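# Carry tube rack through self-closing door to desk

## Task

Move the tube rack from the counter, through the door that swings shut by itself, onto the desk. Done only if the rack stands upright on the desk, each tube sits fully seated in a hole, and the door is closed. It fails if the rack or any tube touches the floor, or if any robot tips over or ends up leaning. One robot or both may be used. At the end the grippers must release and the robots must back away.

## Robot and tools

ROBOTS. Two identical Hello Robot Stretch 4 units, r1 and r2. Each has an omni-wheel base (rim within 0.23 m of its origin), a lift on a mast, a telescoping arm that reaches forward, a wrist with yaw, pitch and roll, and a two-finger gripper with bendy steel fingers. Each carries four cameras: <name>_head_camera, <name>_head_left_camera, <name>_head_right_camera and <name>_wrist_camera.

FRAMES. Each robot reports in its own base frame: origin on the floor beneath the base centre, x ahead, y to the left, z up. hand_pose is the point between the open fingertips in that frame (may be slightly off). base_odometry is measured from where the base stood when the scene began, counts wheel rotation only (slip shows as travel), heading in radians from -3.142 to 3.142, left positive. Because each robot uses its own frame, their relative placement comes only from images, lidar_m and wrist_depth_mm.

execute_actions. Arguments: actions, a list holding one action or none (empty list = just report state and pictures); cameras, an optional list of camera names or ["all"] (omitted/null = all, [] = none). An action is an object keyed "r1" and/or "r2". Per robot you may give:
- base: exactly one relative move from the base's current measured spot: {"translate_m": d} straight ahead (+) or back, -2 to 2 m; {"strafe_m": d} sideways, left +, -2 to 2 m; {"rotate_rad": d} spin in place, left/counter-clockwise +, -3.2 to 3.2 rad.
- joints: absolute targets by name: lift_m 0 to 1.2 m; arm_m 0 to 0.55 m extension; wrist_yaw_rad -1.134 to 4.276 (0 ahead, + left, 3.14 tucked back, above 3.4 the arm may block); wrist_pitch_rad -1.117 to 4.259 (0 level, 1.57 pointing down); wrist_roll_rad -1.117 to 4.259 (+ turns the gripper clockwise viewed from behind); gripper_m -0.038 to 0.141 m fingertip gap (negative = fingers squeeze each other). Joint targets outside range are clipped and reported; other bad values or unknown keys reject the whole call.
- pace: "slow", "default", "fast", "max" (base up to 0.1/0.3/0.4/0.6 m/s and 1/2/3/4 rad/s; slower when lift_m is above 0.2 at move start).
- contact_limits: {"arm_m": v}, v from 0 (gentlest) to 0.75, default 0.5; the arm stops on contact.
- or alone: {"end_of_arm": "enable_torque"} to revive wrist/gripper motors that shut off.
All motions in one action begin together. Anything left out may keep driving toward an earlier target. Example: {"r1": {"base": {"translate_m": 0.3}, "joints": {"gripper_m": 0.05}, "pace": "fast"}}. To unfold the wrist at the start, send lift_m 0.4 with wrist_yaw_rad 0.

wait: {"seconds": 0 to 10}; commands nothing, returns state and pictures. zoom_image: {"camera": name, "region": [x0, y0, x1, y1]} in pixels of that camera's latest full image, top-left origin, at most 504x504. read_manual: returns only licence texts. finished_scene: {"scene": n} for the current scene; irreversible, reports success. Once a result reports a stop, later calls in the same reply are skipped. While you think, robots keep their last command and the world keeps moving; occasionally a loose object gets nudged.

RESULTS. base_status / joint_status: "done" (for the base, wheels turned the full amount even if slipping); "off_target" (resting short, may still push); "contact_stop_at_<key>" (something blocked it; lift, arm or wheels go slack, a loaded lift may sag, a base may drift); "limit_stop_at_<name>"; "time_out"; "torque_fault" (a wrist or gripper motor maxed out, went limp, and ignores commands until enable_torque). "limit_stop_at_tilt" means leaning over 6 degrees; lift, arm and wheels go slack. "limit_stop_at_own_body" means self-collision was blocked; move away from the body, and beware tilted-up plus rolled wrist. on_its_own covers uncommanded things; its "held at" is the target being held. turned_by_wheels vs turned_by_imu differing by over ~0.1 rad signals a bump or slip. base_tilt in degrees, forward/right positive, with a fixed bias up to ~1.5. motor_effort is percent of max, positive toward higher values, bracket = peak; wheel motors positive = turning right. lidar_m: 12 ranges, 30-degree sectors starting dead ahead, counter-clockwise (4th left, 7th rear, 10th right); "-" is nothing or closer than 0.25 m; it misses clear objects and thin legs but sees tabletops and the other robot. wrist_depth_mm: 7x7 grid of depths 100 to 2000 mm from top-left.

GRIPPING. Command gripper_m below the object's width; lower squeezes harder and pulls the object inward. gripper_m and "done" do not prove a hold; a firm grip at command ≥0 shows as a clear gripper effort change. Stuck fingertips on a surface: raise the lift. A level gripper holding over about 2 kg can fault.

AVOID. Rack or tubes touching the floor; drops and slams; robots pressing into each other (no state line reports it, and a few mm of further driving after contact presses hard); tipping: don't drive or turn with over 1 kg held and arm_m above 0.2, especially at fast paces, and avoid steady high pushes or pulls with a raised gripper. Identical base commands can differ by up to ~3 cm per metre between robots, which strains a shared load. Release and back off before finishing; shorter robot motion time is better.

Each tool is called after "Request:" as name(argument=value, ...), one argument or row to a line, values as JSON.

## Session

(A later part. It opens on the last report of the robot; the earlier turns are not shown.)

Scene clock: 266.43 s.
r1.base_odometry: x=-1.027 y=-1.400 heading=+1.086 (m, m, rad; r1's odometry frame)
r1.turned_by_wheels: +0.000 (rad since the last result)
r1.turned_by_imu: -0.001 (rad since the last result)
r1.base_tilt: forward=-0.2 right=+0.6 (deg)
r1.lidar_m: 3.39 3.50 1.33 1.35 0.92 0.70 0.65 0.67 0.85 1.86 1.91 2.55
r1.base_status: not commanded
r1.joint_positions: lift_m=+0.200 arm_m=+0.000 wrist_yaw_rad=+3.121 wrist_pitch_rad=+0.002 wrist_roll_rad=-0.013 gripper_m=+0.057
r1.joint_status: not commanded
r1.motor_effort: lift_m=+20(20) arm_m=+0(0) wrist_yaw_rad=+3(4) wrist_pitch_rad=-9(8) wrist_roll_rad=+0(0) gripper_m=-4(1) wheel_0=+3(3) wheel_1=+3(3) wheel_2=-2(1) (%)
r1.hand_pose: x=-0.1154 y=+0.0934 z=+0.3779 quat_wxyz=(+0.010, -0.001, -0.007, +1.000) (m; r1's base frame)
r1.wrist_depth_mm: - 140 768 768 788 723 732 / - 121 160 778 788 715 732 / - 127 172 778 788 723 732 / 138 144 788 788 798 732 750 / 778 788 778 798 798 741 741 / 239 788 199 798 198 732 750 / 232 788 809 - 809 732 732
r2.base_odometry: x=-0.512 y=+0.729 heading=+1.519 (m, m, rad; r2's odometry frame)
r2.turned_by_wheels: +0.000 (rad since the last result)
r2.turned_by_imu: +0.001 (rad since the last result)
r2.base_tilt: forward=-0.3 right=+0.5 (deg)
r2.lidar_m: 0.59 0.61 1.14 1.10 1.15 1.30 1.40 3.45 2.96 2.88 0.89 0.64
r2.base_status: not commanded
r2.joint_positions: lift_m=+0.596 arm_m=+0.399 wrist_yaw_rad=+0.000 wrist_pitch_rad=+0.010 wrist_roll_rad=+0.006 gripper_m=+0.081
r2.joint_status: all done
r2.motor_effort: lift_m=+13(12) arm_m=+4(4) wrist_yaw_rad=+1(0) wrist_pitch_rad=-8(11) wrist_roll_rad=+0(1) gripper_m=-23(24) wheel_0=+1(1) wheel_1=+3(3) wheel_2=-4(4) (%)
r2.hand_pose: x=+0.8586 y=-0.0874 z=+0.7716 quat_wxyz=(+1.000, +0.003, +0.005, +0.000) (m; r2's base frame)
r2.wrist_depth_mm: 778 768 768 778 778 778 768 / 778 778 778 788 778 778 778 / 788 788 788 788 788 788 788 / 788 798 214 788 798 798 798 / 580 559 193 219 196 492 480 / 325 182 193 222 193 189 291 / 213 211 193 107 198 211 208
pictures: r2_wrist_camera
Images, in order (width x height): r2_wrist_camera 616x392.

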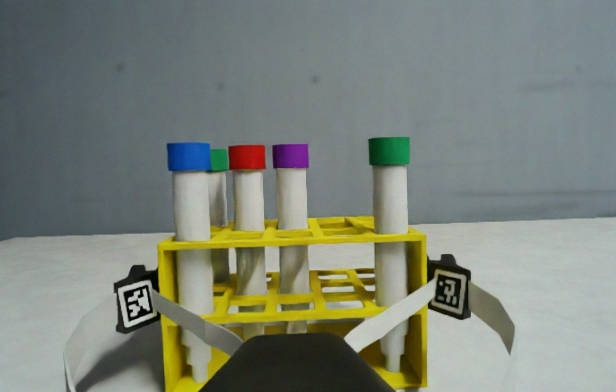

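Landed. Release and retract.

Request:
execute_actions(
  actions=[
    {"r2":{"joints":{"gripper_m":0.141},"pace":"slow"}},
  ],
  cameras=[],
)

Request:
execute_actions(
  actions=[
    {"r2":{"joints":{"arm_m":0.2},"pace":"slow"}},
  ],
  cameras=["r2_wrist_camera","r1_head_left_camera","r2_head_camera"],
)

Request:
zoom_image(
  camera="r2_wrist_camera",
  region=[200,110,420,310],
)

Scene clock: 272.13 s.
r1.base_odometry: x=-1.027 y=-1.400 heading=+1.086 (m, m, rad; r1's odometry frame)
r1.turned_by_wheels: +0.000 (rad since the last result)
r1.turned_by_imu: -0.002 (rad since the last result)
r1.base_tilt: forward=-0.2 right=+0.6 (deg)
r1.lidar_m: 3.40 3.49 1.34 1.34 0.91 0.70 0.67 0.69 0.83 1.86 1.92 2.55
r1.base_status: not commanded
r1.joint_positions: lift_m=+0.200 arm_m=+0.000 wrist_yaw_rad=+3.121 wrist_pitch_rad=+0.002 wrist_roll_rad=-0.013 gripper_m=+0.057
r1.joint_status: not commanded
r1.motor_effort: lift_m=+20(20) arm_m=+0(0) wrist_yaw_rad=+5(3) wrist_pitch_rad=-8(9) wrist_roll_rad=+1(0) gripper_m=-3(2) wheel_0=+3(3) wheel_1=+3(3) wheel_2=-2(2) (%)
r1.hand_pose: x=-0.1154 y=+0.0934 z=+0.3779 quat_wxyz=(+0.010, -0.001, -0.007, +1.000) (m; r1's base frame)
r1.wrist_depth_mm: - 141 768 778 778 715 723 / - 121 160 778 778 732 723 / - 127 172 788 788 723 732 / 138 144 778 788 798 732 741 / 778 788 788 798 798 732 741 / 239 798 198 798 198 732 750 / 232 798 798 - 809 741 741
r2.base_odometry: x=-0.512 y=+0.729 heading=+1.519 (m, m, rad; r2's odometry frame)
r2.turned_by_wheels: +0.000 (rad since the last result)
r2.turned_by_imu: +0.002 (rad since the last result)
r2.base_tilt: forward=-0.2 right=+0.5 (deg)
r2.lidar_m: 0.60 0.63 1.14 1.08 1.13 1.32 1.43 3.44 2.98 2.86 0.89 0.64
r2.base_status: not commanded
r2.joint_positions: lift_m=+0.596 arm_m=+0.399 wrist_yaw_rad=+0.000 wrist_pitch_rad=+0.010 wrist_roll_rad=+0.006 gripper_m=+0.141
r2.joint_status: all done
r2.motor_effort: lift_m=+13(13) arm_m=+4(4) wrist_yaw_rad=-1(0) wrist_pitch_rad=-8(9) wrist_roll_rad=-1(1) gripper_m=-2(28) wheel_0=+1(1) wheel_1=+2(3) wheel_2=-4(3) (%)
r2.hand_pose: x=+0.8586 y=-0.0874 z=+0.7717 quat_wxyz=(+1.000, +0.003, +0.005, +0.000) (m; r2's base frame)
r2.wrist_depth_mm: 768 778 778 778 778 778 778 / 778 778 788 778 788 778 778 / 798 788 788 788 788 778 778 / 798 788 229 788 788 788 798 / 580 559 213 255 211 492 477 / 325 210 205 213 210 273 290 / 225 212 206 107 212 211 208
pictures: none
No camera images: the call's "cameras" was empty. Leave "cameras" out to get every camera's image.

Scene clock: 275.40 s.
r1.base_odometry: x=-1.027 y=-1.400 heading=+1.086 (m, m, rad; r1's odometry frame)
r1.turned_by_wheels: +0.000 (rad since the last result)
r1.turned_by_imu: -0.001 (rad since the last result)
r1.base_tilt: forward=-0.2 right=+0.7 (deg)
r1.lidar_m: 3.40 3.48 1.32 1.33 0.92 0.70 0.67 0.68 0.85 1.86 1.92 2.53
r1.base_status: not commanded
r1.joint_positions: lift_m=+0.200 arm_m=+0.000 wrist_yaw_rad=+3.121 wrist_pitch_rad=+0.002 wrist_roll_rad=-0.013 gripper_m=+0.057
r1.joint_status: not commanded
r1.motor_effort: lift_m=+20(20) arm_m=+0(0) wrist_yaw_rad=+3(3) wrist_pitch_rad=-7(9) wrist_roll_rad=+1(0) gripper_m=-6(4) wheel_0=+3(3) wheel_1=+3(3) wheel_2=-2(2) (%)
r1.hand_pose: x=-0.1154 y=+0.0934 z=+0.3779 quat_wxyz=(+0.010, -0.001, -0.007, +1.000) (m; r1's base frame)
r1.wrist_depth_mm: - 140 768 788 778 723 723 / - 121 160 778 778 732 723 / - 127 172 778 798 723 741 / 138 144 778 788 798 732 732 / 788 778 798 798 788 732 732 / 238 778 200 798 198 732 741 / 232 798 798 - 820 732 741
r2.base_odometry: x=-0.512 y=+0.729 heading=+1.519 (m, m, rad; r2's odometry frame)
r2.turned_by_wheels: +0.000 (rad since the last result)
r2.turned_by_imu: +0.001 (rad since the last result)
r2.base_tilt: forward=-0.2 right=+0.2 (deg)
r2.lidar_m: 0.61 0.64 1.14 1.09 1.16 1.32 1.40 3.46 2.97 2.87 0.88 0.65
r2.base_status: not commanded
r2.joint_positions: lift_m=+0.596 arm_m=+0.201 wrist_yaw_rad=+0.000 wrist_pitch_rad=+0.010 wrist_roll_rad=+0.006 gripper_m=+0.141
r2.joint_status: all done
r2.motor_effort: lift_m=+13(13) arm_m=-4(4) wrist_yaw_rad=+1(2) wrist_pitch_rad=-9(8) wrist_roll_rad=+0(1) gripper_m=-2(2) wheel_0=+1(1) wheel_1=+3(3) wheel_2=-4(3) (%)
r2.hand_pose: x=+0.6601 y=-0.0874 z=+0.7717 quat_wxyz=(+1.000, +0.003, +0.005, +0.000) (m; r2's base frame)
r2.wrist_depth_mm: 960 960 960 960 976 960 976 / 960 976 976 976 976 960 976 / 976 991 976 976 991 976 976 / 991 991 991 917 991 991 991 / 585 564 480 430 455 492 480 / 327 211 271 287 264 274 293 / 228 213 224 107 218 212 210
pictures: r1_head_left_camera, r2_head_camera, r2_wrist_camera
Images, in order (width x height): r1_head_left_camera 420x672, r2_head_camera 420x560, r2_wrist_camera 616x392.

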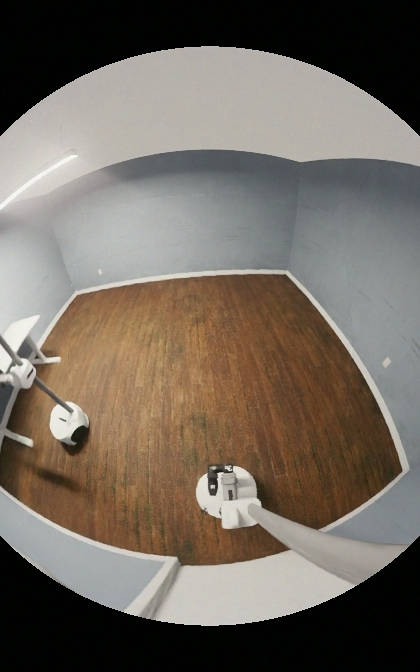

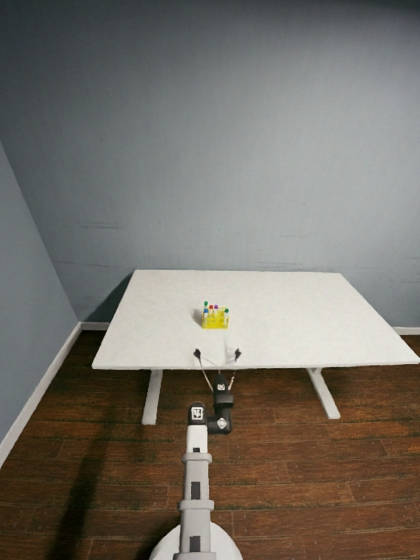

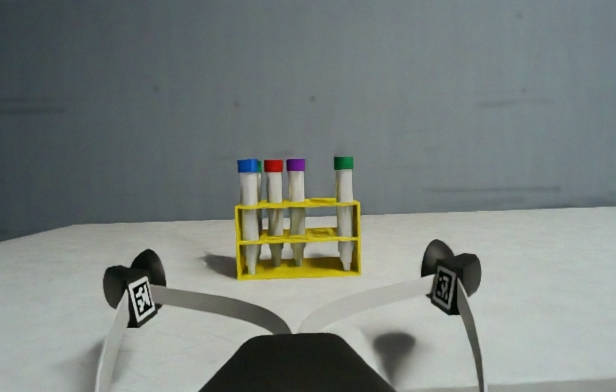

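Region (200, 110, 420, 310) of r2_wrist_camera's 616x392 image, scaled by 2.291; it fills the top 458 rows of this view, and the rest is white.

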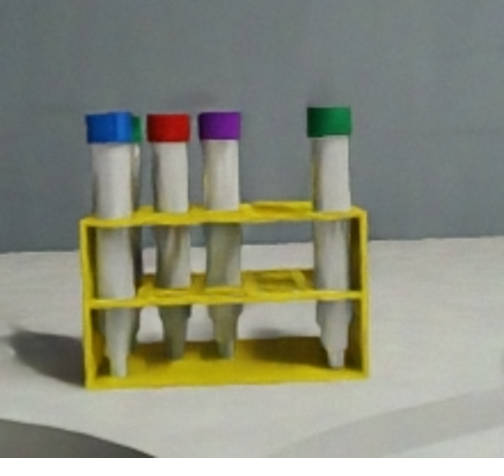

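Request:
execute_actions(
  actions=[
    {"r2":{"base":{"translate_m":-0.3},"joints":{"arm_m":0.0}},"r1":{"base":{"rotate_rad":2.6}}},
  ],
  cameras=["r1_head_left_camera","r2_head_camera"],
)

Request:
zoom_image(
  camera="r2_head_camera",
  region=[180,270,260,340],
)

Scene clock: 280.80 s.
r1.base_odometry: x=-1.027 y=-1.400 heading=-2.598 (m, m, rad; r1's odometry frame)
r1.turned_by_wheels: +2.600 (rad since the last result)
r1.turned_by_imu: +2.574 (rad since the last result)
r1.base_tilt: forward=-0.2 right=+0.6 (deg)
r1.lidar_m: 0.71 0.65 0.68 0.84 1.83 1.92 2.49 3.40 3.48 1.05 1.07 0.93
r1.base_status: done
r1.joint_positions: lift_m=+0.200 arm_m=+0.000 wrist_yaw_rad=+3.121 wrist_pitch_rad=+0.002 wrist_roll_rad=-0.013 gripper_m=+0.057
r1.joint_status: not commanded
r1.motor_effort: lift_m=+19(20) arm_m=+0(0) wrist_yaw_rad=+3(4) wrist_pitch_rad=-9(8) wrist_roll_rad=-1(1) gripper_m=-2(3) wheel_0=+0(8) wheel_1=+0(10) wheel_2=-3(9) (%)
r1.hand_pose: x=-0.1154 y=+0.0934 z=+0.3779 quat_wxyz=(+0.010, -0.001, -0.007, +1.000) (m; r1's base frame)
r1.wrist_depth_mm: - 140 - - - 1921 1618 / - 121 160 - - 1983 1618 / - 126 172 - - 1921 1661 / 138 144 - - - - 1618 / 1808 - - - 1863 1863 1576 / 239 1336 200 1255 198 1138 1160 / 232 878 931 - 904 831 842
r2.base_odometry: x=-0.527 y=+0.430 heading=+1.519 (m, m, rad; r2's odometry frame)
r2.turned_by_wheels: +0.000 (rad since the last result)
r2.turned_by_imu: +0.003 (rad since the last result)
r2.base_tilt: forward=-0.2 right=+0.4 (deg)
r2.lidar_m: 0.89 0.94 1.16 1.10 1.15 1.02 3.04 3.14 2.94 2.84 1.32 0.93
r2.base_status: done
r2.joint_positions: lift_m=+0.596 arm_m=+0.001 wrist_yaw_rad=+0.000 wrist_pitch_rad=+0.010 wrist_roll_rad=+0.006 gripper_m=+0.141
r2.joint_status: all done
r2.motor_effort: lift_m=+13(13) arm_m=-4(6) wrist_yaw_rad=-3(5) wrist_pitch_rad=-8(8) wrist_roll_rad=-1(0) gripper_m=+0(2) wheel_0=-1(5) wheel_1=-3(8) wheel_2=-1(12) (%)
r2.hand_pose: x=+0.4601 y=-0.0874 z=+0.7717 quat_wxyz=(+1.000, +0.003, +0.005, +0.000) (m; r2's base frame)
r2.wrist_depth_mm: 1430 1464 1464 1430 1430 1430 1430 / 1464 1464 1464 1464 1499 1464 1430 / 1499 1464 1430 1464 1464 1464 1464 / 1464 1464 1430 1255 1499 1499 1430 / 1464 683 1499 1537 741 699 1464 / 1499 211 1464 1499 1537 1499 1499 / 1537 1499 1499 107 1499 1537 1499
pictures: r1_head_left_camera, r2_head_camera
Images, in order (width x height): r1_head_left_camera 420x672, r2_head_camera 420x560.

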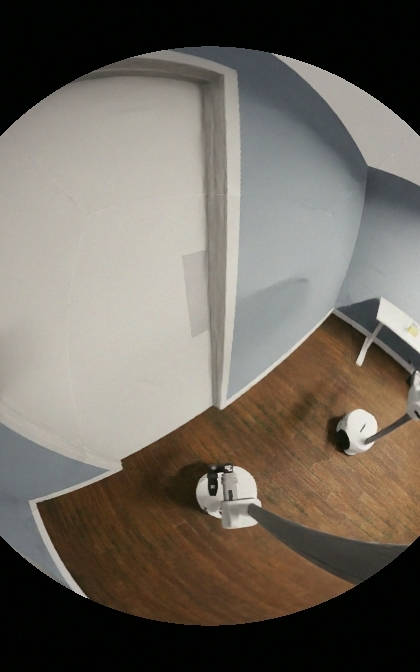

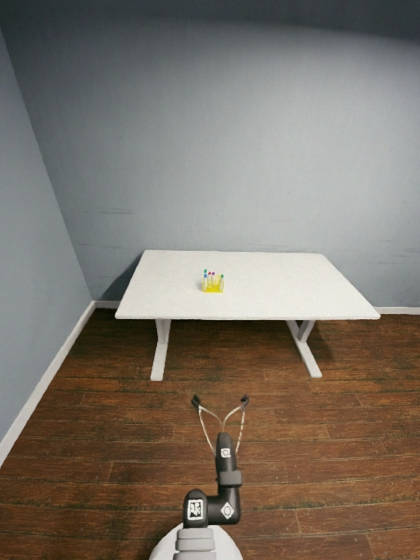

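Region (180, 270, 260, 340) of r2_head_camera's 420x560 image, scaled by 6.300, with more detail than that image has; it fills the top 441 rows of this view, and the rest is white.

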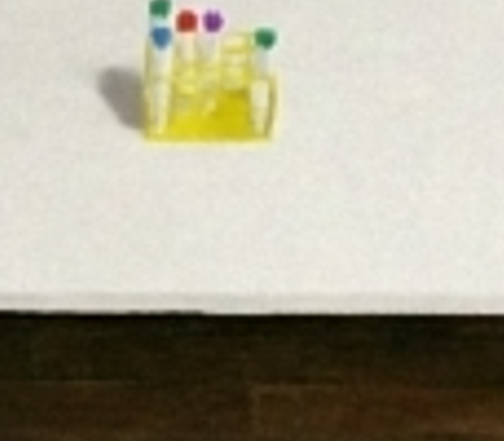

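Request:
finished_scene(
  scene=1,
)

The scene is finished: the task was done.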